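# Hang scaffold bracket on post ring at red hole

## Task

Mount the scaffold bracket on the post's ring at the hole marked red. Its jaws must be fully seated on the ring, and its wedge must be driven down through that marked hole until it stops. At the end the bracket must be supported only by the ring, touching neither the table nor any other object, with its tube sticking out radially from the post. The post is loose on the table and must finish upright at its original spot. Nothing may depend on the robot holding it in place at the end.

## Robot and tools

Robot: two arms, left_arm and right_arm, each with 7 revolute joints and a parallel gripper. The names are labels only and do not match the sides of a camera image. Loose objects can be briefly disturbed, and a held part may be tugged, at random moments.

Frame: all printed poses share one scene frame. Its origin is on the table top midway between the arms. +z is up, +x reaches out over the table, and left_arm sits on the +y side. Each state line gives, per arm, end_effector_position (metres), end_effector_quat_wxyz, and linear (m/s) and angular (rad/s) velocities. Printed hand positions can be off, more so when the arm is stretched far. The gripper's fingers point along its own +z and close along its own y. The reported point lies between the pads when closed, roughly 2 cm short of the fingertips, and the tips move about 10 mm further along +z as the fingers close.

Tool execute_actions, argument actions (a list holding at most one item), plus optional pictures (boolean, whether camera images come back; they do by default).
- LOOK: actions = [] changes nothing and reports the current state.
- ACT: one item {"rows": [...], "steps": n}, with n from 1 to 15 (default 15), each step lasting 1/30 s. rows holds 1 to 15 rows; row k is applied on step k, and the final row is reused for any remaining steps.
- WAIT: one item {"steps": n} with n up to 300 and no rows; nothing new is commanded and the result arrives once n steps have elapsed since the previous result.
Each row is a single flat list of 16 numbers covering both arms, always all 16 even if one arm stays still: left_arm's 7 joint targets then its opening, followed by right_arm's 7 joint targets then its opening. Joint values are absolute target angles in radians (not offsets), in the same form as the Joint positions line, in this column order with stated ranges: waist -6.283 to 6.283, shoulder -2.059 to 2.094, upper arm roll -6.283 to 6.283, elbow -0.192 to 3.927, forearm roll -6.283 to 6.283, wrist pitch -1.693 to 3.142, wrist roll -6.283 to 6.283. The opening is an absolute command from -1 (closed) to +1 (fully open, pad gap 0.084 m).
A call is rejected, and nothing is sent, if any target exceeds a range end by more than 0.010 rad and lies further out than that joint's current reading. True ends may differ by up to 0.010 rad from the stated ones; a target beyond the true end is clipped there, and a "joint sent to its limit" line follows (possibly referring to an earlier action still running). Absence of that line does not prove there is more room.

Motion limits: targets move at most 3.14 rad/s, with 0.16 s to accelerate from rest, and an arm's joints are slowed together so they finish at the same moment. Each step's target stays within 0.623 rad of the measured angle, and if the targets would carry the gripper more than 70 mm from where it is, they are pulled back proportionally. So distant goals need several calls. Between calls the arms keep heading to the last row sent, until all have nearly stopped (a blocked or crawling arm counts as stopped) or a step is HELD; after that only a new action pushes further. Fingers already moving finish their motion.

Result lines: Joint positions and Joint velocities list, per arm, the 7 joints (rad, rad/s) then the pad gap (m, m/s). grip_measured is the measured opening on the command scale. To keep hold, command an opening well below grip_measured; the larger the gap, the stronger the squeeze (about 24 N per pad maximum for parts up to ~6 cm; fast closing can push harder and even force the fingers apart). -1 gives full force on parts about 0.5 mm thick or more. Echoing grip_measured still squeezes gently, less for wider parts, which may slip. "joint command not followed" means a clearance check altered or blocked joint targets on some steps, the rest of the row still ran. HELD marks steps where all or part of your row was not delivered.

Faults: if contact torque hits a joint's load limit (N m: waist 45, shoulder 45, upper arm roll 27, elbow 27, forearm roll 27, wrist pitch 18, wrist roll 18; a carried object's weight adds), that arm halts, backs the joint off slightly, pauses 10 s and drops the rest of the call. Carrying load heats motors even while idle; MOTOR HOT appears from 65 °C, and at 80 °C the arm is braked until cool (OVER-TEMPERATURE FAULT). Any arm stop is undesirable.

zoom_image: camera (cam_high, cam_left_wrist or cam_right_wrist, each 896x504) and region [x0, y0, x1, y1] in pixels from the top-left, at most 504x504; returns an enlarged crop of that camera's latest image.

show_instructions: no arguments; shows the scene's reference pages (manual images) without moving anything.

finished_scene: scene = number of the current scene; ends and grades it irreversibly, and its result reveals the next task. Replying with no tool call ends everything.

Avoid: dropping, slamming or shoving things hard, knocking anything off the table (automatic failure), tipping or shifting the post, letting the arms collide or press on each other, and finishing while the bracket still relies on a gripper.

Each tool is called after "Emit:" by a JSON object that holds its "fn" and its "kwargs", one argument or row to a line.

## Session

Emit:
{"fn": "show_instructions", "kwargs": {

}}

Emit:
{"fn": "execute_actions", "kwargs": {
  "actions": []
}}

Reference images for this scene: manual page 1, manual page 2, manual page 3, manual page 4, manual page 5.

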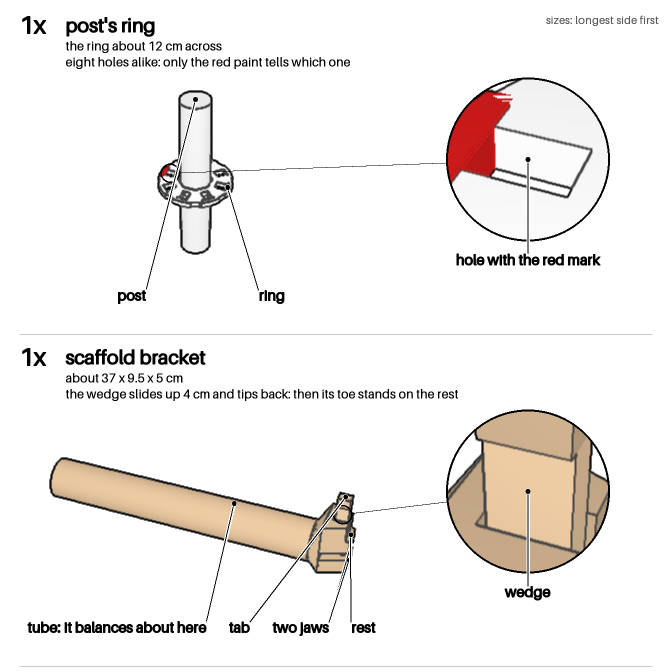

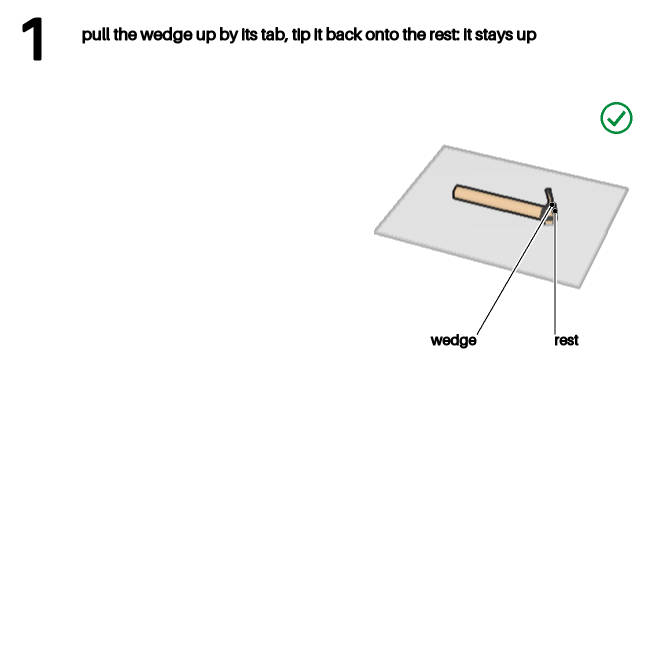

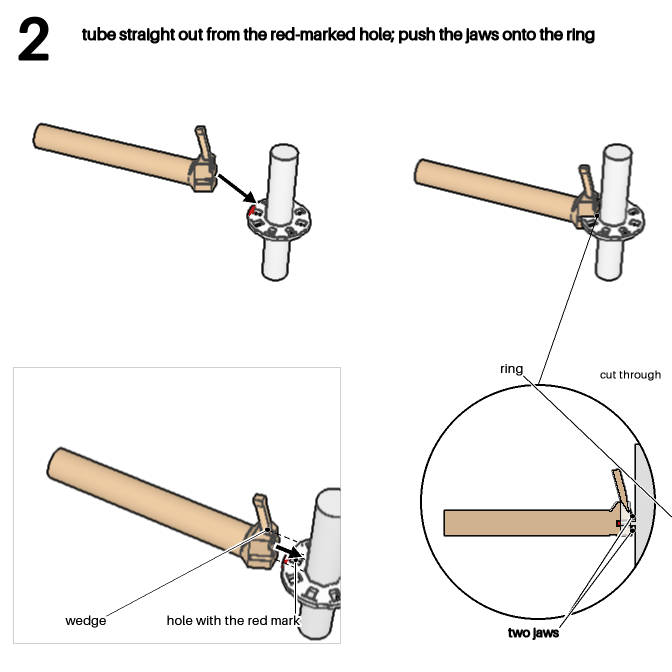

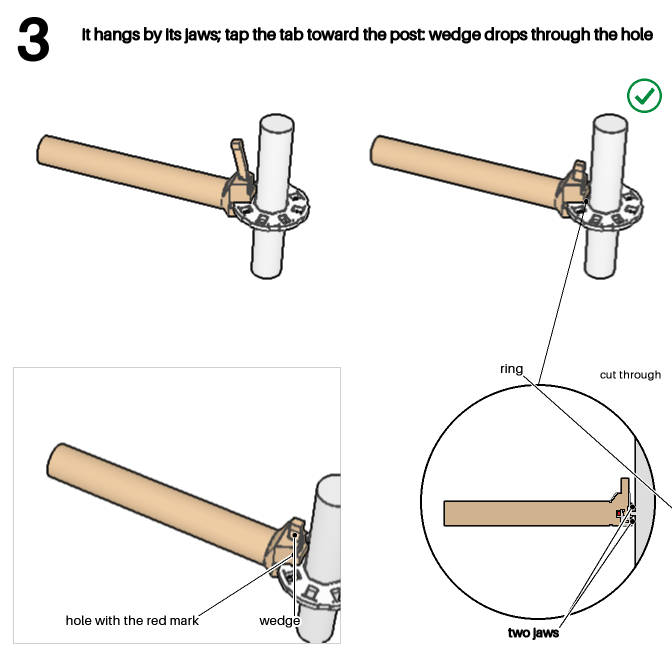

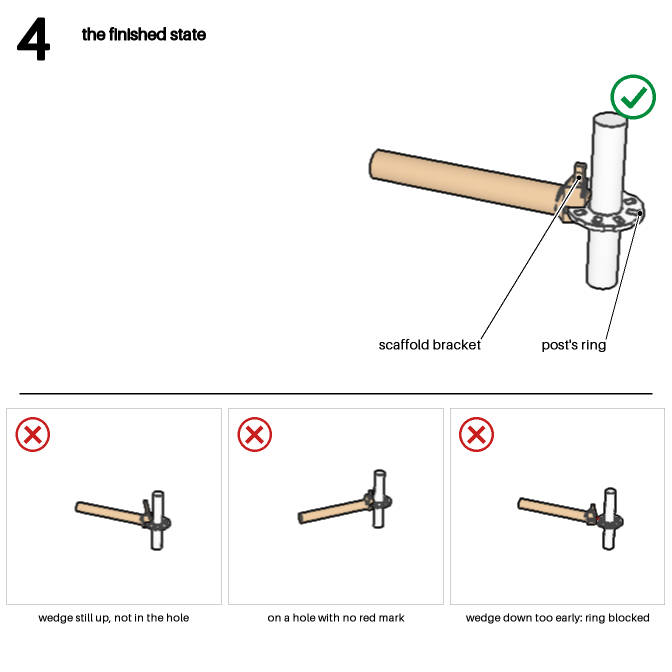

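Scene clock: 0.00 s of 7800.00 s.
left_arm: end_effector_position=(+0.2706, +0.8244, +0.3308) grip_measured=+1.00 end_effector_quat_wxyz=(-0.240, +0.386, -0.529, +0.717) end_effector_velocity=(+0.000, +0.000, -0.000) end_effector_angular_velocity=(-0.001, +0.001, +0.000) | right_arm: end_effector_position=(+0.2629, -0.5618, +0.3167) grip_measured=+1.00 end_effector_quat_wxyz=(+0.203, +0.547, +0.572, +0.577) end_effector_velocity=(-0.000, -0.000, -0.000) end_effector_angular_velocity=(+0.000, +0.000, -0.000)
Joint positions: left_arm=[-0.79  -1.558  1.511  1.322 -0.16   1.209  2.83   0.084] | right_arm=[-0.044 -1.658 -1.235  0.282 -0.285  0.769 -2.159  0.084]
Joint velocities: left_arm=[-0.001 -0.     0.     0.001  0.    -0.    -0.001 -0.   ] | right_arm=[ 0.  0. -0.  0. -0.  0.  0. -0.]
Motor temperatures (°C, as the motors report them): left_arm=[36 39 37 45 35 38 33] | right_arm=[35 36 38 43 35 33 34]

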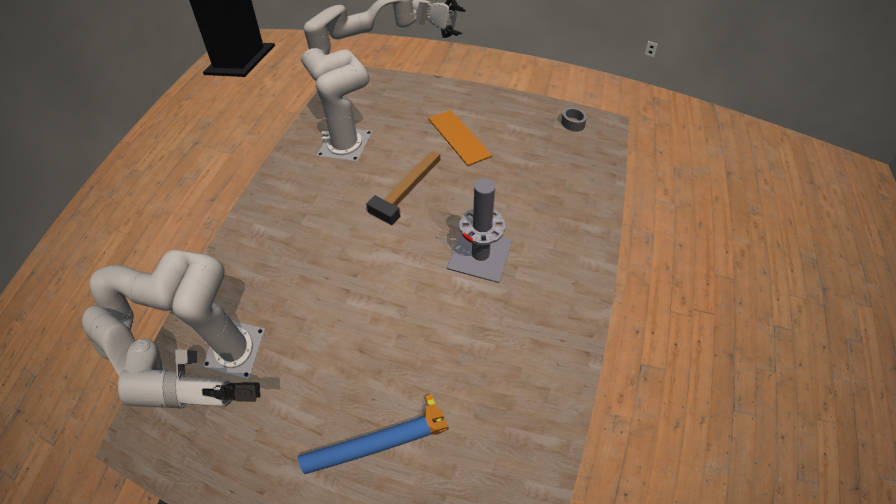

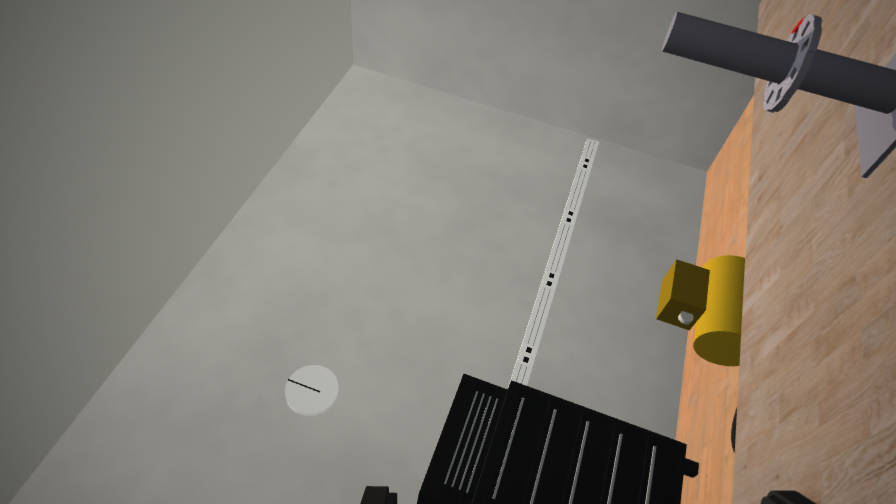

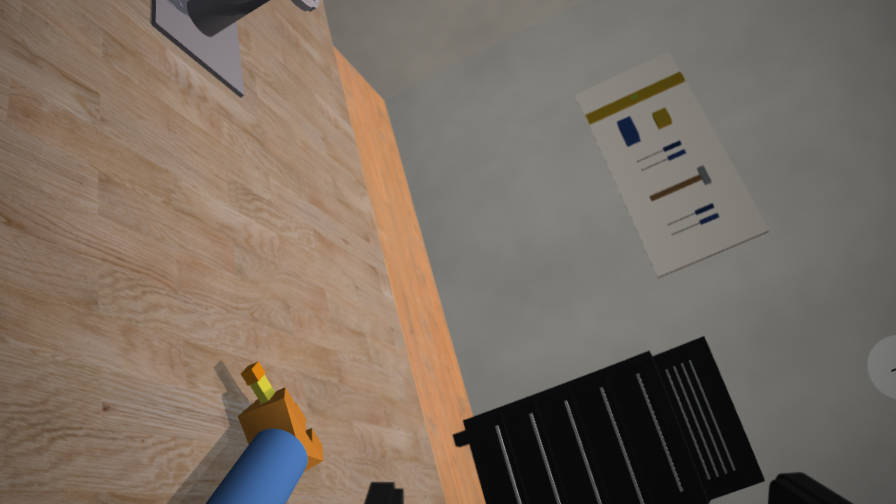

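Emit:
{"fn": "zoom_image", "kwargs": {
  "camera": "cam_high",
  "region": [280, 370, 480, 500]
}}

Emit:
{"fn": "zoom_image", "kwargs": {
  "camera": "cam_high",
  "region": [420, 170, 540, 290]
}}

Region (280, 370, 480, 500) of cam_high's 896x504 image, scaled by 2.520, with more detail than that image has; it fills the top 328 rows of this view, and the rest is white.

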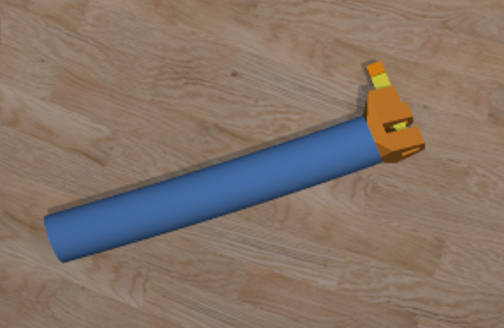

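Region (420, 170, 540, 290) of cam_high's 896x504 image, scaled by 4.200, with more detail than that image has.

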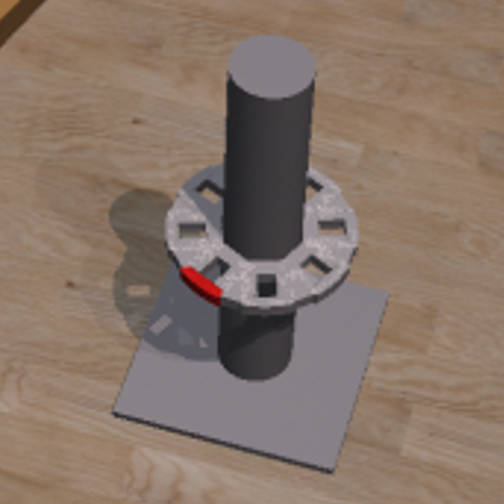

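Emit:
{"fn": "execute_actions", "kwargs": {
  "actions": [
    {"rows":[[-0.787,-1.537,1.492,1.326,-0.158,1.212,2.794,1,-0.046,-1.634,-1.219,0.301,-0.281,0.779,-2.159,1],[-0.780,-1.478,1.438,1.339,-0.152,1.219,2.692,1,-0.050,-1.565,-1.175,0.355,-0.271,0.806,-2.160,1],[-0.780,-1.478,1.438,1.339,-0.152,1.219,2.692,1,-0.050,-1.565,-1.175,0.355,-0.271,0.806,-2.160,1],[-0.769,-1.386,1.354,1.358,-0.143,1.231,2.536,1,-0.057,-1.460,-1.107,0.437,-0.255,0.848,-2.162,1],[-0.769,-1.386,1.354,1.358,-0.143,1.231,2.536,1,-0.057,-1.460,-1.107,0.437,-0.255,0.848,-2.162,1],[-0.769,-1.386,1.354,1.358,-0.143,1.231,2.536,1,-0.057,-1.460,-1.107,0.437,-0.255,0.848,-2.162,1],[-0.754,-1.268,1.246,1.382,-0.132,1.246,2.334,1,-0.066,-1.324,-1.018,0.544,-0.235,0.902,-2.164,1],[-0.754,-1.268,1.246,1.382,-0.132,1.246,2.334,1,-0.066,-1.324,-1.018,0.544,-0.235,0.902,-2.164,1],[-0.754,-1.268,1.246,1.382,-0.132,1.246,2.334,1,-0.066,-1.324,-1.018,0.544,-0.235,0.902,-2.164,1],[-0.737,-1.129,1.119,1.411,-0.119,1.263,2.096,1,-0.077,-1.164,-0.915,0.669,-0.211,0.966,-2.166,1],[-0.737,-1.129,1.119,1.411,-0.119,1.263,2.096,1,-0.077,-1.164,-0.915,0.669,-0.211,0.966,-2.166,1],[-0.737,-1.129,1.119,1.411,-0.119,1.263,2.096,1,-0.077,-1.164,-0.915,0.669,-0.211,0.966,-2.166,1],[-0.719,-0.975,0.979,1.443,-0.104,1.283,1.834,1,-0.088,-0.988,-0.800,0.807,-0.185,1.037,-2.169,1],[-0.719,-0.975,0.979,1.443,-0.104,1.283,1.834,1,-0.088,-0.988,-0.800,0.807,-0.185,1.037,-2.169,1],[-0.719,-0.975,0.979,1.443,-0.104,1.283,1.834,1,-0.088,-0.988,-0.800,0.807,-0.185,1.037,-2.169,1]],"steps":15}
  ],
  "pictures": false
}}

Emit:
{"fn": "execute_actions", "kwargs": {
  "actions": [
    {"rows":[[-0.699,-0.813,0.831,1.476,-0.088,1.303,1.556,1,-0.101,-0.801,-0.679,0.954,-0.157,1.111,-2.172,1],[-0.699,-0.813,0.831,1.476,-0.088,1.303,1.556,1,-0.101,-0.801,-0.679,0.954,-0.157,1.111,-2.172,1],[-0.699,-0.813,0.831,1.476,-0.088,1.303,1.556,1,-0.101,-0.801,-0.679,0.954,-0.157,1.111,-2.172,1],[-0.678,-0.648,0.680,1.511,-0.072,1.324,1.274,1,-0.113,-0.611,-0.556,1.103,-0.128,1.187,-2.174,1],[-0.678,-0.648,0.680,1.511,-0.072,1.324,1.274,1,-0.113,-0.611,-0.556,1.103,-0.128,1.187,-2.174,1],[-0.678,-0.648,0.680,1.511,-0.072,1.324,1.274,1,-0.113,-0.611,-0.556,1.103,-0.128,1.187,-2.174,1],[-0.658,-0.486,0.532,1.544,-0.056,1.345,0.996,1,-0.125,-0.424,-0.435,1.249,-0.100,1.261,-2.177,1],[-0.658,-0.486,0.532,1.544,-0.056,1.345,0.996,1,-0.125,-0.424,-0.435,1.249,-0.100,1.261,-2.177,1],[-0.658,-0.486,0.532,1.544,-0.056,1.345,0.996,1,-0.125,-0.424,-0.435,1.249,-0.100,1.261,-2.177,1],[-0.640,-0.332,0.392,1.576,-0.041,1.364,0.734,1,-0.137,-0.248,-0.320,1.388,-0.074,1.332,-2.180,1],[-0.640,-0.332,0.392,1.576,-0.041,1.364,0.734,1,-0.137,-0.248,-0.320,1.388,-0.074,1.332,-2.180,1],[-0.640,-0.332,0.392,1.576,-0.041,1.364,0.734,1,-0.137,-0.248,-0.320,1.388,-0.074,1.332,-2.180,1],[-0.623,-0.193,0.265,1.605,-0.028,1.382,0.496,1,-0.148,-0.088,-0.217,1.513,-0.050,1.396,-2.182,1],[-0.623,-0.193,0.265,1.605,-0.028,1.382,0.496,1,-0.148,-0.088,-0.217,1.513,-0.050,1.396,-2.182,1],[-0.623,-0.193,0.265,1.605,-0.028,1.382,0.496,1,-0.148,-0.088,-0.217,1.513,-0.050,1.396,-2.182,1]],"steps":15}
  ],
  "pictures": false
}}

Emit:
{"fn": "execute_actions", "kwargs": {
  "actions": [
    {"rows":[[-0.608,-0.075,0.157,1.630,-0.017,1.397,0.294,1,-0.157,0.048,-0.128,1.620,-0.030,1.450,-2.184,1],[-0.608,-0.075,0.157,1.630,-0.017,1.397,0.294,1,-0.157,0.048,-0.128,1.620,-0.030,1.450,-2.184,1],[-0.608,-0.075,0.157,1.630,-0.017,1.397,0.294,1,-0.157,0.048,-0.128,1.620,-0.030,1.450,-2.184,1],[-0.597,0.016,0.073,1.649,-0.008,1.409,0.138,1,-0.164,0.153,-0.060,1.702,-0.014,1.492,-2.186,1],[-0.597,0.016,0.073,1.649,-0.008,1.409,0.138,1,-0.164,0.153,-0.060,1.702,-0.014,1.492,-2.186,1],[-0.597,0.016,0.073,1.649,-0.008,1.409,0.138,1,-0.164,0.153,-0.060,1.702,-0.014,1.492,-2.186,1],[-0.590,0.076,0.019,1.661,-0.002,1.416,0.036,1,-0.168,0.222,-0.016,1.756,-0.004,1.519,-2.187,1],[-0.590,0.076,0.019,1.661,-0.002,1.416,0.036,1,-0.168,0.222,-0.016,1.756,-0.004,1.519,-2.187,1],[-0.590,0.076,0.019,1.661,-0.002,1.416,0.036,1,-0.168,0.222,-0.016,1.756,-0.004,1.519,-2.187,1],[-0.587,0.0966,0,1.6653,0,1.4187,0,1,-0.1697,0.2458,0,1.7748,0,1.5290,-2.187,1]],"steps":15}
  ],
  "pictures": false
}}

Emit:
{"fn": "execute_actions", "kwargs": {
  "actions": [
    {"steps":30}
  ]
}}

Scene clock: 120.50 s of 7800.00 s.
left_arm: end_effector_position=(+0.2660, +0.7899, +0.4712) grip_measured=+1.00 end_effector_quat_wxyz=(-0.156, +0.506, -0.561, +0.637) end_effector_velocity=(+0.041, -0.184, +0.324) end_effector_angular_velocity=(+0.003, +0.874, +0.130) | right_arm: end_effector_position=(+0.2373, -0.6736, +0.3475) grip_measured=+1.00 end_effector_quat_wxyz=(+0.217, +0.653, +0.627, +0.365) end_effector_velocity=(+0.007, -0.204, +0.255) end_effector_angular_velocity=(-0.981, +1.148, -0.262)
Joint positions: left_arm=[-0.753 -1.265  1.242  1.383 -0.132  1.246  2.332  0.084] | right_arm=[-0.076 -1.188 -0.931  0.652 -0.215  0.957 -2.166  0.084]
Joint velocities: left_arm=[ 0.088  0.747 -0.68   0.154  0.071  0.095 -1.268 -0.   ] | right_arm=[-0.109  1.619  1.033  1.263  0.239  0.646 -0.022 -0.   ]
Motor temperatures (°C, as the motors report them): left_arm=[36 39 44 45 35 38 33] | right_arm=[35 37 40 43 35 33 34]
Steps of this call (steps 1 to 90: nothing new was sent; then 117.00 s passed at rest; steps 91 to 105: all 15 steps of this action). Readings (joint positions):
91: left_arm=[-0.790 -1.558 1.511 1.322 -0.160 1.209 2.830] | right_arm=[-0.044 -1.658 -1.234 0.282 -0.285 0.769 -2.159]
92: left_arm=[-0.790 -1.556 1.510 1.322 -0.159 1.209 2.826] | right_arm=[-0.045 -1.655 -1.232 0.284 -0.285 0.771 -2.159]
94: left_arm=[-0.787 -1.536 1.495 1.326 -0.157 1.212 2.785] | right_arm=[-0.046 -1.623 -1.212 0.308 -0.279 0.785 -2.159]
98: left_arm=[-0.775 -1.441 1.402 1.348 -0.149 1.224 2.630] | right_arm=[-0.055 -1.499 -1.132 0.408 -0.261 0.832 -2.161]
105: the state above

Scene clock: 121.00 s of 7800.00 s.
left_arm: end_effector_position=(+0.3133, +0.6456, +0.5956) grip_measured=+1.00 end_effector_quat_wxyz=(-0.116, +0.607, -0.611, +0.495) end_effector_velocity=(+0.124, -0.363, +0.156) end_effector_angular_velocity=(+0.426, +0.540, +0.063) | right_arm: end_effector_position=(+0.3473, -0.6376, +0.4457) grip_measured=+1.00 end_effector_quat_wxyz=(+0.178, +0.630, +0.749, +0.105) end_effector_velocity=(+0.306, +0.229, +0.033) end_effector_angular_velocity=(-0.375, +0.671, +0.452)
Joint positions: left_arm=[-0.706 -0.887  0.889  1.464 -0.094  1.296  1.878  0.084] | right_arm=[-0.121 -0.488 -0.475  1.199 -0.11   1.236 -2.176  0.084]
Joint velocities: left_arm=[ 0.104  0.721 -0.725  0.178  0.083  0.109 -0.717  0.   ] | right_arm=[-0.076  1.127  0.727  0.879  0.171  0.45  -0.017 -0.   ]
Motor temperatures (°C, as the motors report them): left_arm=[36 39 44 45 35 38 33] | right_arm=[35 37 40 43 35 33 34]
Steps of this call (steps 1 to 15: all 15 steps of this action). Readings (joint positions):
1: left_arm=[-0.750 -1.240 1.219 1.389 -0.130 1.249 2.289] | right_arm=[-0.080 -1.135 -0.896 0.694 -0.207 0.978 -2.167]
2: left_arm=[-0.747 -1.215 1.196 1.394 -0.127 1.252 2.250] | right_arm=[-0.083 -1.082 -0.862 0.735 -0.199 0.998 -2.167]
4: left_arm=[-0.741 -1.163 1.149 1.404 -0.122 1.259 2.177] | right_arm=[-0.090 -0.975 -0.792 0.819 -0.183 1.041 -2.169]
8: left_arm=[-0.729 -1.060 1.056 1.426 -0.112 1.272 2.053] | right_arm=[-0.102 -0.776 -0.662 0.974 -0.153 1.120 -2.172]
15: the state above

Scene clock: 121.50 s of 7800.00 s.
left_arm: end_effector_position=(+0.3797, +0.4495, +0.6123) grip_measured=+1.00 end_effector_quat_wxyz=(-0.097, +0.664, -0.655, +0.347) end_effector_velocity=(+0.132, -0.391, -0.095) end_effector_angular_velocity=(+0.305, +0.562, +0.081) | right_arm: end_effector_position=(+0.4821, -0.4993, +0.4000) grip_measured=+1.00 end_effector_quat_wxyz=(+0.071, +0.527, +0.847, +0.010) end_effector_velocity=(+0.211, +0.307, -0.188) end_effector_angular_velocity=(+0.107, +0.574, +0.565)
Joint positions: left_arm=[-0.656 -0.535  0.537  1.549 -0.054  1.348  1.525  0.084] | right_arm=[-0.155  0.021 -0.146  1.598 -0.034  1.439 -2.184  0.084]
Joint velocities: left_arm=[ 0.082  0.692 -0.642  0.141  0.064  0.084 -0.692  0.   ] | right_arm=[-0.065  0.965  0.624  0.758  0.144  0.384 -0.016 -0.   ]
Motor temperatures (°C, as the motors report them): left_arm=[36 39 44 45 35 38 33] | right_arm=[35 37 40 43 35 33 34]
Steps of this call (steps 1 to 15: all 15 steps of this action). Readings (joint positions):
1: left_arm=[-0.702 -0.863 0.865 1.470 -0.091 1.299 1.854] | right_arm=[-0.123 -0.451 -0.451 1.228 -0.104 1.251 -2.177]
2: left_arm=[-0.699 -0.839 0.840 1.476 -0.088 1.303 1.830] | right_arm=[-0.125 -0.414 -0.427 1.256 -0.099 1.265 -2.177]
4: left_arm=[-0.692 -0.791 0.792 1.489 -0.083 1.311 1.782] | right_arm=[-0.130 -0.343 -0.382 1.312 -0.088 1.294 -2.178]
8: left_arm=[-0.677 -0.696 0.697 1.513 -0.071 1.326 1.687] | right_arm=[-0.139 -0.207 -0.293 1.418 -0.068 1.348 -2.180]
15: the state above

Scene clock: 122.50 s of 7800.00 s.
left_arm: end_effector_position=(+0.4335, +0.1568, +0.4010) grip_measured=+1.00 end_effector_quat_wxyz=(+0.016, +0.947, -0.310, +0.081) end_effector_velocity=(-0.017, -0.098, -0.122) end_effector_angular_velocity=(-0.083, +0.330, +1.252) | right_arm: end_effector_position=(+0.5227, -0.4263, +0.3501) grip_measured=+1.00 end_effector_quat_wxyz=(+0.000, +0.472, +0.882, +0.000) end_effector_velocity=(+0.000, +0.001, -0.000) end_effector_angular_velocity=(+0.002, +0.001, +0.001)
Joint positions: left_arm=[-0.59   0.078  0.017  1.66  -0.002  1.417  0.124  0.084] | right_arm=[-0.17   0.246 -0.     1.775 -0.     1.529 -2.187  0.084]
Joint velocities: left_arm=[ 0.025  0.254 -0.213  0.037  0.02   0.029 -1.459 -0.   ] | right_arm=[ 0.001  0.     0.001 -0.     0.002 -0.     0.    -0.   ]
Motor temperatures (°C, as the motors report them): left_arm=[36 39 43 45 35 38 33] | right_arm=[35 37 40 43 35 33 34]
Steps of this call (steps 1 to 30: the robot went on to your last target). Readings (joint positions):
1: left_arm=[-0.653 -0.511 0.516 1.554 -0.052 1.351 1.502] | right_arm=[-0.157 0.053 -0.125 1.623 -0.029 1.452 -2.184]
2: left_arm=[-0.651 -0.488 0.496 1.558 -0.050 1.353 1.478] | right_arm=[-0.159 0.085 -0.104 1.648 -0.024 1.465 -2.185]
4: left_arm=[-0.646 -0.440 0.456 1.567 -0.046 1.359 1.429] | right_arm=[-0.163 0.150 -0.062 1.699 -0.014 1.491 -2.186]
8: left_arm=[-0.636 -0.348 0.378 1.583 -0.038 1.369 1.321] | right_arm=[-0.166 0.230 -0.010 1.755 -0.003 1.521 -2.187]
30: the state above

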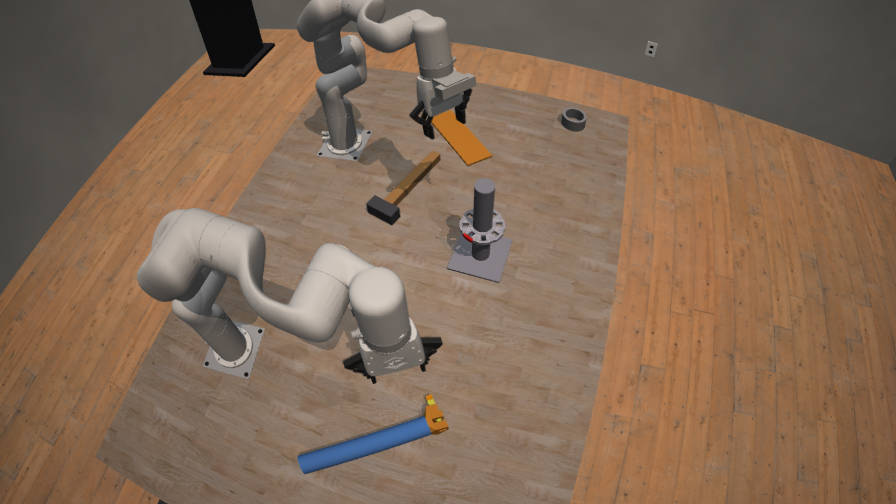

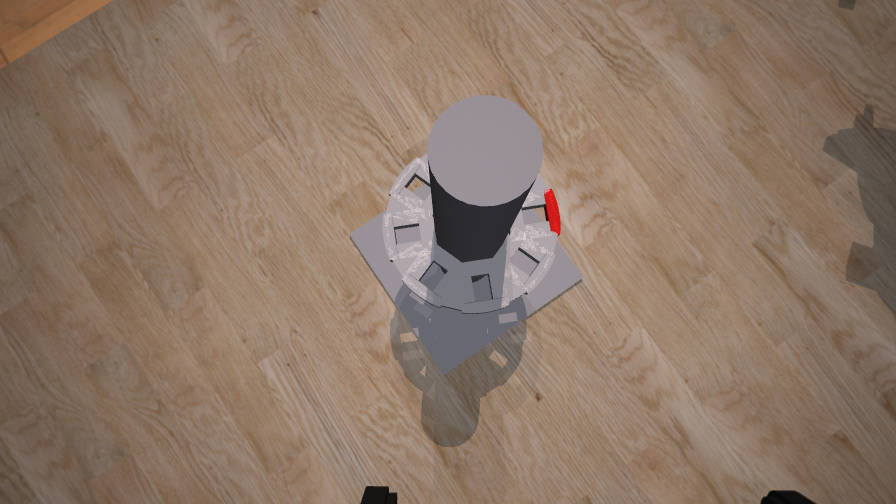

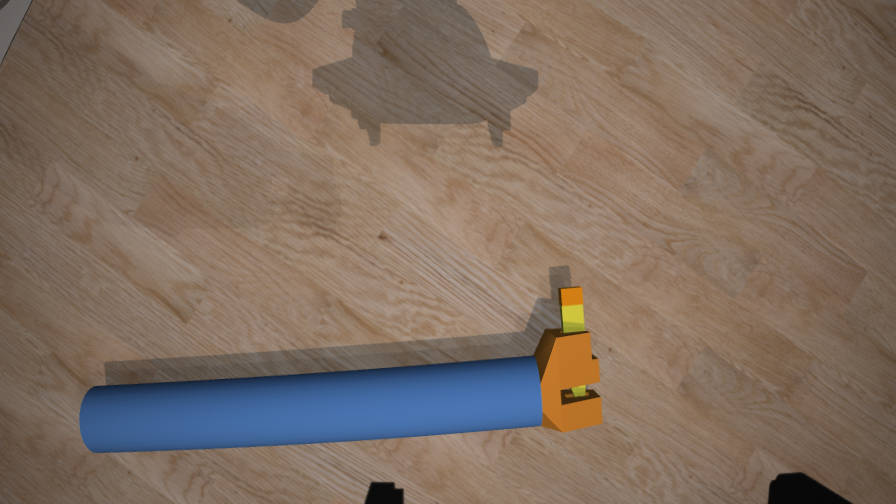

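Emit:
{"fn": "execute_actions", "kwargs": {
  "actions": [
    {"rows":[[-0.587,0.0966,0,1.6653,0,1.4187,0,1,-0.1683,0.2483,0,1.7699,0,1.5216,-2.1864,0.9],[-0.587,0.0966,0,1.6653,0,1.4187,0,1,-0.1645,0.2554,0,1.7560,0,1.5006,-2.1849,0.8],[-0.587,0.0966,0,1.6653,0,1.4187,0,1,-0.1586,0.2663,0,1.7346,0,1.4683,-2.1824,0.7],[-0.587,0.0966,0,1.6653,0,1.4187,0,1,-0.1510,0.2803,0,1.7070,0,1.4266,-2.1792,0.6],[-0.587,0.0966,0,1.6653,0,1.4187,0,1,-0.1420,0.2969,0,1.6745,0,1.3776,-2.1755,0.5],[-0.587,0.0966,0,1.6653,0,1.4187,0,1,-0.1321,0.3151,0,1.6386,0,1.3235,-2.1714,0.4],[-0.587,0.0966,0,1.6653,0,1.4187,0,1,-0.1216,0.3344,0,1.6007,0,1.2663,-2.1671,0.3],[-0.587,0.0966,0,1.6653,0,1.4187,0,1,-0.1109,0.3541,0,1.5621,0,1.2080,-2.1627,0.2],[-0.587,0.0966,0,1.6653,0,1.4187,0,1,-0.1004,0.3734,0,1.5242,0,1.1508,-2.1584,0.1],[-0.587,0.0966,0,1.6653,0,1.4187,0,1,-0.0905,0.3916,0,1.4883,0,1.0967,-2.1543,0],[-0.587,0.0966,0,1.6653,0,1.4187,0,1,-0.0816,0.4082,0,1.4558,0,1.0477,-2.1506,-0.1],[-0.587,0.0966,0,1.6653,0,1.4187,0,1,-0.0739,0.4222,0,1.4282,0,1.0060,-2.1474,-0.1],[-0.587,0.0966,0,1.6653,0,1.4187,0,1,-0.0680,0.4331,0,1.4068,0,0.9737,-2.1449,-0.1],[-0.587,0.0966,0,1.6653,0,1.4187,0,1,-0.0642,0.4402,0,1.3929,0,0.9527,-2.1434,-0.1],[-0.587,0.0966,0,1.6653,0,1.4187,0,1,-0.0628,0.4427,0,1.3880,0,0.9453,-2.1428,-0.1]],"steps":15}
  ],
  "pictures": false
}}

Emit:
{"fn": "execute_actions", "kwargs": {
  "actions": [
    {"steps":30}
  ]
}}

Scene clock: 179.33 s of 7800.00 s.
left_arm: end_effector_position=(+0.4326, +0.1495, +0.3930) grip_measured=+1.00 end_effector_quat_wxyz=(+0.019, +0.963, -0.258, +0.072) end_effector_velocity=(-0.000, -0.000, +0.000) end_effector_angular_velocity=(-0.000, +0.000, -0.001) | right_arm: end_effector_position=(+0.5539, -0.3891, +0.2071) grip_measured=-0.11 end_effector_quat_wxyz=(-0.001, +0.454, +0.891, -0.001) end_effector_velocity=(+0.021, +0.109, -0.410) end_effector_angular_velocity=(-0.000, -0.003, +0.110)
Joint positions: left_arm=[-0.587  0.097  0.     1.665 -0.     1.419 -0.     0.084] | right_arm=[-0.104  0.368  0.     1.537  0.     1.172 -2.16   0.039]
Joint velocities: left_arm=[ 0. -0. -0.  0. -0. -0.  0. -0.] | right_arm=[ 0.189  0.348 -0.001 -0.683 -0.    -1.034  0.079 -0.   ]
Motor temperatures (°C, as the motors report them): left_arm=[36 39 38 49 35 38 33] | right_arm=[35 38 38 47 35 33 34]
Steps of this call (steps 1 to 30: the robot went on to your last target; steps 31 to 90: nothing new was sent; then 53.33 s passed at rest; steps 91 to 105: all 15 steps of this action). Readings (joint positions):
91: left_arm=[-0.587 0.097 -0.000 1.665 -0.000 1.419 -0.000] | right_arm=[-0.170 0.246 -0.000 1.775 -0.000 1.529 -2.187]
92: left_arm=[-0.587 0.097 0.000 1.665 0.000 1.419 0.000] | right_arm=[-0.169 0.246 -0.000 1.774 -0.000 1.527 -2.187]
94: left_arm=[-0.587 0.097 -0.000 1.665 0.000 1.419 0.000] | right_arm=[-0.167 0.250 -0.001 1.765 -0.000 1.510 -2.186]
98: left_arm=[-0.587 0.097 0.000 1.665 0.000 1.419 0.000] | right_arm=[-0.148 0.284 -0.001 1.697 -0.000 1.408 -2.178]
105: the state above

Scene clock: 180.33 s of 7800.00 s.
left_arm: end_effector_position=(+0.4326, +0.1495, +0.3930) grip_measured=+1.00 end_effector_quat_wxyz=(+0.019, +0.963, -0.258, +0.072) end_effector_velocity=(-0.001, -0.000, -0.001) end_effector_angular_velocity=(+0.000, +0.002, -0.001) | right_arm: end_effector_position=(+0.5495, -0.3660, +0.1201) grip_measured=-0.11 end_effector_quat_wxyz=(+0.000, +0.444, +0.896, +0.000) end_effector_velocity=(-0.000, +0.000, -0.001) end_effector_angular_velocity=(-0.001, +0.002, +0.003)
Joint positions: left_arm=[-0.587  0.097 -0.     1.665  0.     1.419 -0.     0.084] | right_arm=[-0.063  0.443 -0.     1.388 -0.     0.945 -2.143  0.039]
Joint velocities: left_arm=[ 0.    -0.    -0.001 -0.002 -0.001  0.     0.    -0.   ] | right_arm=[ 0.001  0.001 -0.    -0.001 -0.001 -0.    -0.001  0.   ]
Motor temperatures (°C, as the motors report them): left_arm=[36 39 38 49 35 38 33] | right_arm=[35 38 38 47 35 33 34]
Steps of this call (steps 1 to 30: the robot went on to your last target). Readings (joint positions):
1: left_arm=[-0.587 0.097 0.000 1.665 0.000 1.419 0.000] | right_arm=[-0.098 0.380 0.000 1.514 0.000 1.138 -2.157]
2: left_arm=[-0.587 0.097 -0.000 1.665 0.000 1.419 -0.000] | right_arm=[-0.091 0.391 0.000 1.491 0.000 1.103 -2.155]
4: left_arm=[-0.587 0.097 0.000 1.665 -0.000 1.419 0.000] | right_arm=[-0.079 0.414 0.000 1.446 0.000 1.034 -2.150]
8: left_arm=[-0.587 0.097 0.000 1.665 -0.000 1.419 0.000] | right_arm=[-0.065 0.440 0.001 1.397 0.000 0.965 -2.144]
30: the state above
All arms were judged still, so your last target was given up. Only a new action makes them travel on or press farther. Fingers that are still opening or closing keep moving.

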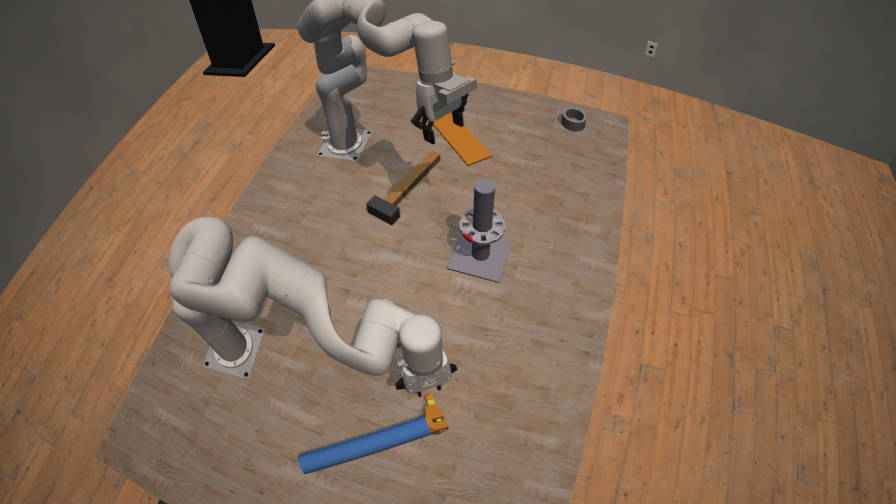

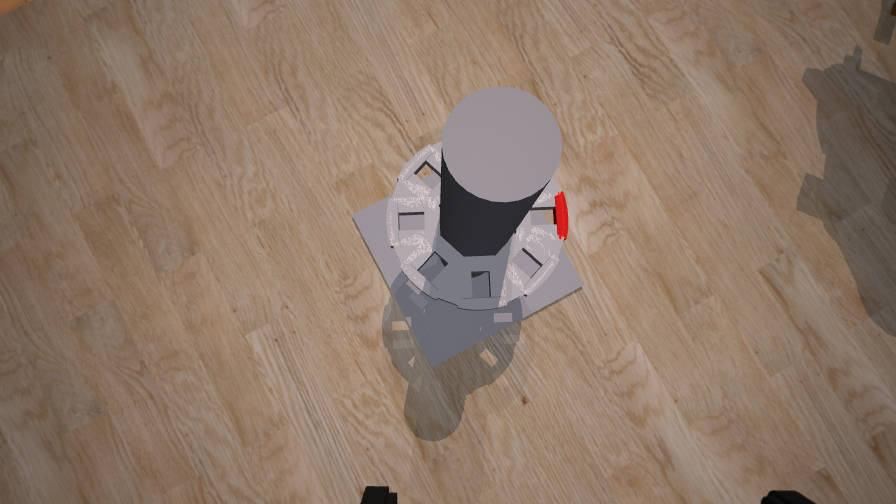

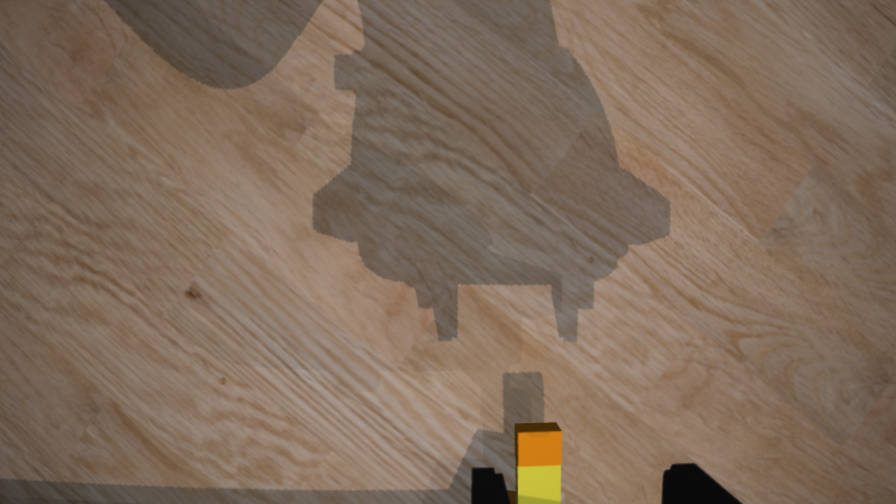

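Emit:
{"fn": "execute_actions", "kwargs": {
  "actions": [
    {"rows":[[-0.587,0.0966,0,1.6653,0,1.4187,0,1,-0.0628,0.4445,0,1.3873,0,0.9428,-2.1428,-0.1],[-0.587,0.0966,0,1.6653,0,1.4187,0,1,-0.0628,0.4497,0,1.3855,0,0.9357,-2.1428,-0.1],[-0.587,0.0966,0,1.6653,0,1.4187,0,1,-0.0628,0.4578,0,1.3826,0,0.9248,-2.1428,-0.1],[-0.587,0.0966,0,1.6653,0,1.4187,0,1,-0.0628,0.4681,0,1.3789,0,0.9108,-2.1428,-0.1],[-0.587,0.0966,0,1.6653,0,1.4187,0,1,-0.0628,0.4803,0,1.3745,0,0.8943,-2.1428,-0.1],[-0.587,0.0966,0,1.6653,0,1.4187,0,1,-0.0628,0.4937,0,1.3697,0,0.8760,-2.1428,-0.1],[-0.587,0.0966,0,1.6653,0,1.4187,0,1,-0.0628,0.5079,0,1.3646,0,0.8567,-2.1428,-0.1],[-0.587,0.0966,0,1.6653,0,1.4187,0,1,-0.0628,0.5224,0,1.3595,0,0.8371,-2.1428,-0.1],[-0.587,0.0966,0,1.6653,0,1.4187,0,1,-0.0628,0.5366,0,1.3544,0,0.8178,-2.1428,-0.1],[-0.587,0.0966,0,1.6653,0,1.4187,0,1,-0.0628,0.5500,0,1.3496,0,0.7995,-2.1428,-0.1],[-0.587,0.0966,0,1.6653,0,1.4187,0,1,-0.0628,0.5622,0,1.3452,0,0.7830,-2.1428,-0.1],[-0.587,0.0966,0,1.6653,0,1.4187,0,1,-0.0628,0.5725,0,1.3415,0,0.7690,-2.1428,-0.1],[-0.587,0.0966,0,1.6653,0,1.4187,0,1,-0.0628,0.5806,0,1.3386,0,0.7581,-2.1428,-0.1],[-0.587,0.0966,0,1.6653,0,1.4187,0,1,-0.0628,0.5858,0,1.3368,0,0.7510,-2.1428,-0.1],[-0.587,0.0966,0,1.6653,0,1.4187,0,1,-0.0628,0.5876,0,1.3361,0,0.7485,-2.1428,-0.1]],"steps":15}
  ],
  "pictures": false
}}

Emit:
{"fn": "execute_actions", "kwargs": {
  "actions": [
    {"rows":[[-0.587,0.0966,0,1.6653,0,1.4187,0,1,-0.0628,0.5876,0,1.3361,0,0.7485,-2.1428,-0.1],[-0.587,0.0966,0,1.6653,0,1.4187,0,1,-0.0628,0.5876,0,1.3361,0,0.7485,-2.1428,-0.1],[-0.587,0.0966,0,1.6653,0,1.4187,0,1,-0.0628,0.5876,0,1.3361,0,0.7485,-2.1428,-0.1],[-0.587,0.0966,0,1.6653,0,1.4187,0,1,-0.0628,0.5876,0,1.3361,0,0.7485,-2.1428,-0.1],[-0.587,0.0966,0,1.6653,0,1.4187,0,1,-0.0628,0.5876,0,1.3361,0,0.7485,-2.1428,-0.2],[-0.587,0.0966,0,1.6653,0,1.4187,0,1,-0.0628,0.5876,0,1.3361,0,0.7485,-2.1428,-0.3],[-0.587,0.0966,0,1.6653,0,1.4187,0,1,-0.0628,0.5876,0,1.3361,0,0.7485,-2.1428,-0.4],[-0.587,0.0966,0,1.6653,0,1.4187,0,1,-0.0628,0.5876,0,1.3361,0,0.7485,-2.1428,-0.5],[-0.587,0.0966,0,1.6653,0,1.4187,0,1,-0.0628,0.5876,0,1.3361,0,0.7485,-2.1428,-0.56],[-0.587,0.0966,0,1.6653,0,1.4187,0,1,-0.0628,0.5876,0,1.3361,0,0.7485,-2.1428,-0.62],[-0.587,0.0966,0,1.6653,0,1.4187,0,1,-0.0628,0.5876,0,1.3361,0,0.7485,-2.1428,-0.67],[-0.587,0.0966,0,1.6653,0,1.4187,0,1,-0.0628,0.5876,0,1.3361,0,0.7485,-2.1428,-0.72],[-0.587,0.0966,0,1.6653,0,1.4187,0,1,-0.0628,0.5876,0,1.3361,0,0.7485,-2.1428,-0.76]],"steps":15}
  ]
}}

Scene clock: 229.80 s of 7800.00 s.
left_arm: end_effector_position=(+0.4326, +0.1495, +0.3930) grip_measured=+1.00 end_effector_quat_wxyz=(+0.019, +0.963, -0.258, +0.072) end_effector_velocity=(-0.000, +0.000, -0.001) end_effector_angular_velocity=(+0.001, +0.001, +0.001) | right_arm: end_effector_position=(+0.5491, -0.3660, +0.0449) grip_measured=-0.11 end_effector_quat_wxyz=(-0.002, +0.444, +0.896, -0.001) end_effector_velocity=(-0.018, -0.002, -0.175) end_effector_angular_velocity=(-0.002, +0.025, +0.001)
Joint positions: left_arm=[-0.587  0.097 -0.     1.665 -0.     1.419  0.     0.084] | right_arm=[-0.063  0.565  0.     1.343 -0.     0.783 -2.143  0.039]
Joint velocities: left_arm=[ 0.     0.    -0.    -0.001  0.    -0.    -0.     0.   ] | right_arm=[-0.001  0.285  0.    -0.106 -0.    -0.365 -0.001 -0.   ]
Motor temperatures (°C, as the motors report them): left_arm=[36 39 38 49 35 38 33] | right_arm=[35 38 38 47 35 33 34]
Steps of this call (steps 1 to 90: nothing new was sent; then 45.97 s passed at rest; steps 91 to 105: all 15 steps of this action). Readings (joint positions):
91: left_arm=[-0.587 0.097 -0.000 1.665 -0.000 1.419 -0.000] | right_arm=[-0.063 0.443 0.000 1.388 -0.000 0.945 -2.143]
92: left_arm=[-0.587 0.097 0.000 1.665 0.000 1.419 -0.000] | right_arm=[-0.063 0.443 -0.000 1.388 0.000 0.944 -2.143]
94: left_arm=[-0.587 0.097 -0.000 1.665 0.000 1.419 0.000] | right_arm=[-0.063 0.447 -0.000 1.387 0.000 0.937 -2.143]
98: left_arm=[-0.587 0.097 -0.000 1.665 -0.000 1.419 0.000] | right_arm=[-0.063 0.478 -0.000 1.376 0.000 0.896 -2.143]
105: the state above

Scene clock: 230.30 s of 7800.00 s.
left_arm: end_effector_position=(+0.4326, +0.1495, +0.3930) grip_measured=+1.00 end_effector_quat_wxyz=(+0.019, +0.963, -0.258, +0.072) end_effector_velocity=(-0.000, -0.000, +0.000) end_effector_angular_velocity=(+0.000, -0.000, -0.000) | right_arm: end_effector_position=(+0.5499, -0.3664, +0.0329) grip_measured=-0.67 end_effector_quat_wxyz=(+0.001, +0.444, +0.896, +0.000) end_effector_velocity=(-0.000, +0.002, -0.000) end_effector_angular_velocity=(+0.001, -0.000, +0.004)
Joint positions: left_arm=[-0.587  0.097  0.     1.665 -0.     1.419 -0.     0.084] | right_arm=[-0.063  0.586 -0.001  1.337 -0.     0.749 -2.143  0.015]
Joint velocities: left_arm=[-0.001  0.     0.     0.     0.     0.    -0.     0.   ] | right_arm=[ 0.002  0.001  0.001 -0.001  0.001 -0.001 -0.002 -0.   ]
Motor temperatures (°C, as the motors report them): left_arm=[36 39 38 49 35 38 33] | right_arm=[35 38 38 47 35 33 34]
Steps of this call (steps 1 to 15: all 15 steps of this action). Readings (joint positions):
1: left_arm=[-0.587 0.097 0.000 1.665 -0.000 1.419 0.000] | right_arm=[-0.063 0.574 0.000 1.340 -0.000 0.772 -2.143]
2: left_arm=[-0.587 0.097 0.000 1.665 0.000 1.419 0.000] | right_arm=[-0.063 0.579 0.000 1.338 -0.000 0.765 -2.143]
4: left_arm=[-0.587 0.097 0.000 1.665 -0.000 1.419 -0.000] | right_arm=[-0.063 0.584 0.000 1.337 -0.000 0.756 -2.143]
8: left_arm=[-0.587 0.097 0.000 1.665 0.000 1.419 0.000] | right_arm=[-0.063 0.585 -0.000 1.338 0.000 0.750 -2.143]
15: the state above

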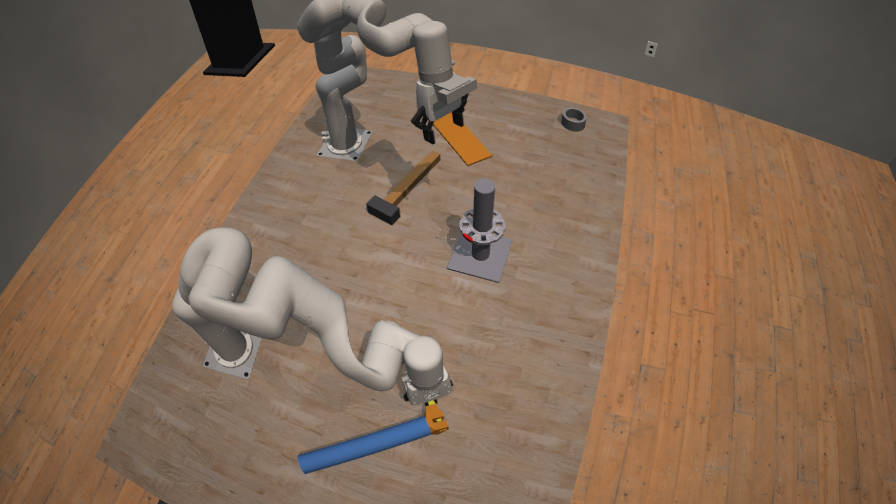

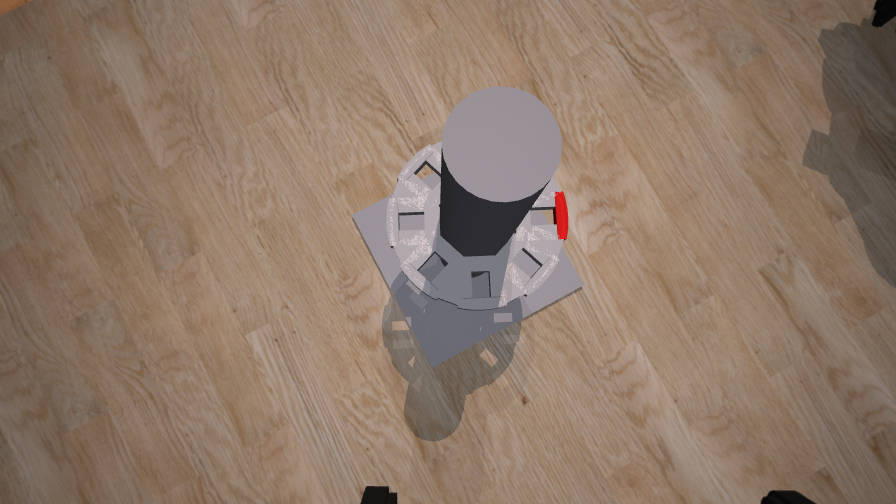

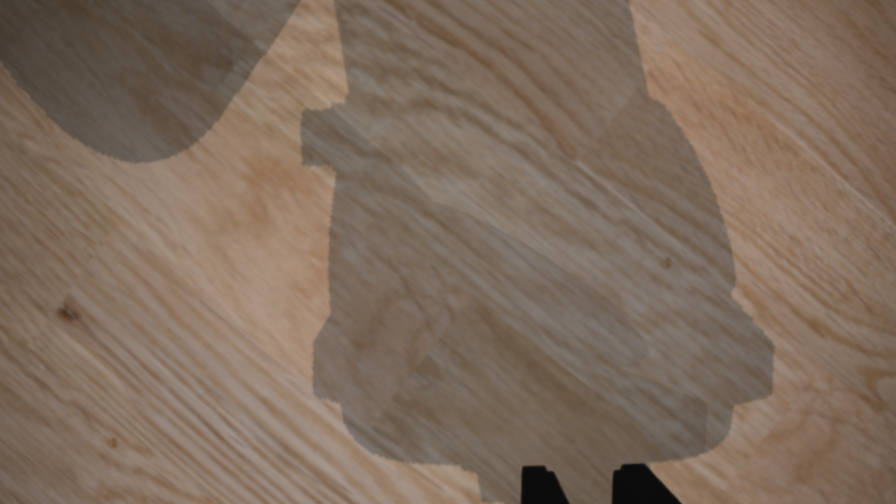

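Emit:
{"fn": "execute_actions", "kwargs": {
  "actions": []
}}

Scene clock: 259.00 s of 7800.00 s.
left_arm: end_effector_position=(+0.4326, +0.1495, +0.3930) grip_measured=+1.00 end_effector_quat_wxyz=(+0.019, +0.963, -0.258, +0.072) end_effector_velocity=(-0.001, -0.001, +0.000) end_effector_angular_velocity=(-0.000, +0.000, -0.002) | right_arm: end_effector_position=(+0.5495, -0.3659, +0.0321) grip_measured=-0.67 end_effector_quat_wxyz=(+0.000, +0.444, +0.896, +0.000) end_effector_velocity=(-0.000, -0.000, -0.000) end_effector_angular_velocity=(-0.000, +0.001, +0.001)
Joint positions: left_arm=[-0.587  0.097  0.     1.665 -0.     1.419 -0.     0.084] | right_arm=[-0.063  0.588  0.     1.336  0.     0.748 -2.143  0.015]
Joint velocities: left_arm=[-0.001  0.    -0.     0.    -0.     0.     0.     0.   ] | right_arm=[ 0.     0.001 -0.001 -0.    -0.     0.    -0.001  0.   ]
Motor temperatures (°C, as the motors report them): left_arm=[36 39 38 49 35 38 33] | right_arm=[35 38 38 45 35 33 34]
Steps of this call (steps 1 to 15: the robot went on to your last target; steps 16 to 90: nothing new was sent; then 25.70 s passed at rest). Readings (joint positions):
1: left_arm=[-0.587 0.097 0.000 1.665 -0.000 1.419 -0.000] | right_arm=[-0.063 0.586 -0.001 1.337 -0.000 0.749 -2.143]
2: left_arm=[-0.587 0.097 0.000 1.665 0.000 1.419 -0.000] | right_arm=[-0.063 0.586 -0.001 1.337 -0.000 0.749 -2.143]
4: left_arm=[-0.587 0.097 -0.000 1.665 -0.000 1.419 -0.000] | right_arm=[-0.063 0.587 -0.001 1.337 -0.000 0.749 -2.143]
8: left_arm=[-0.587 0.097 0.000 1.665 -0.000 1.419 0.000] | right_arm=[-0.063 0.587 -0.000 1.337 -0.000 0.749 -2.143]
90: the state above
All arms were judged still, so your last target was given up. Only a new action makes them travel on or press farther. Fingers that are still opening or closing keep moving.

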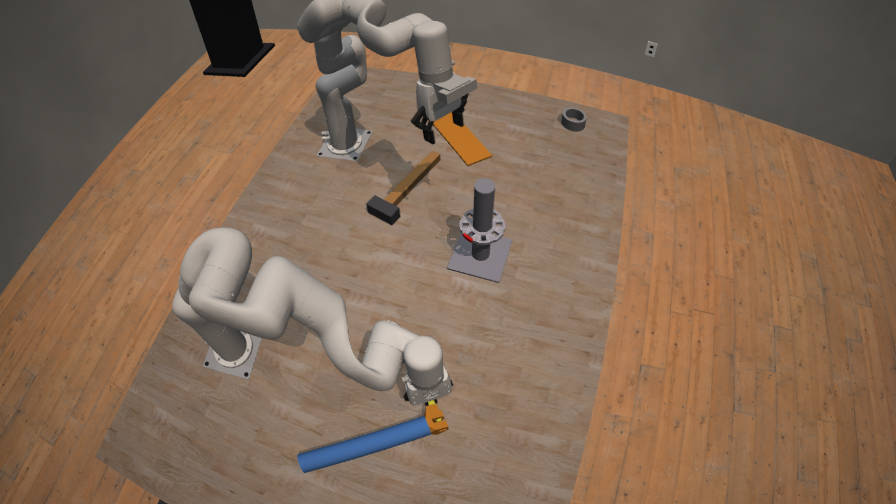

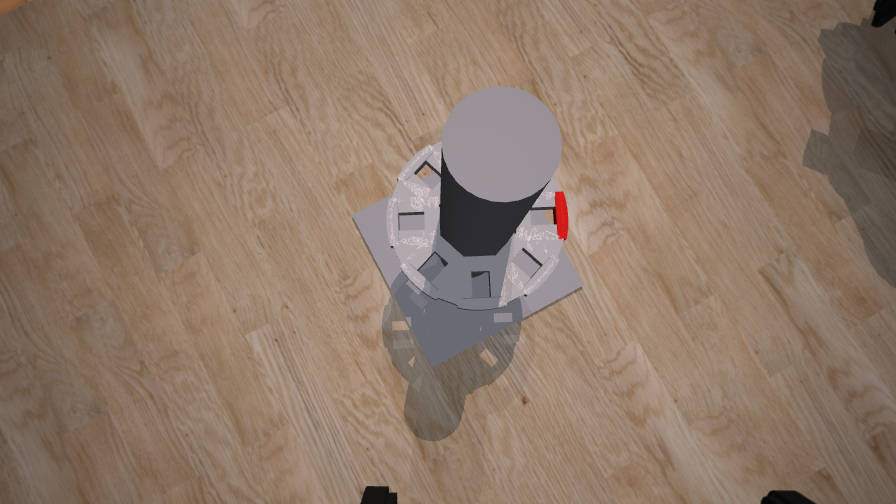

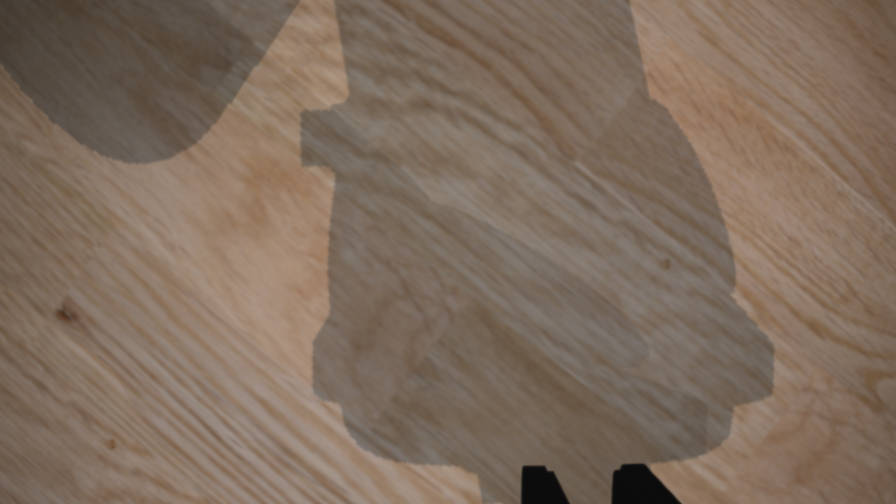

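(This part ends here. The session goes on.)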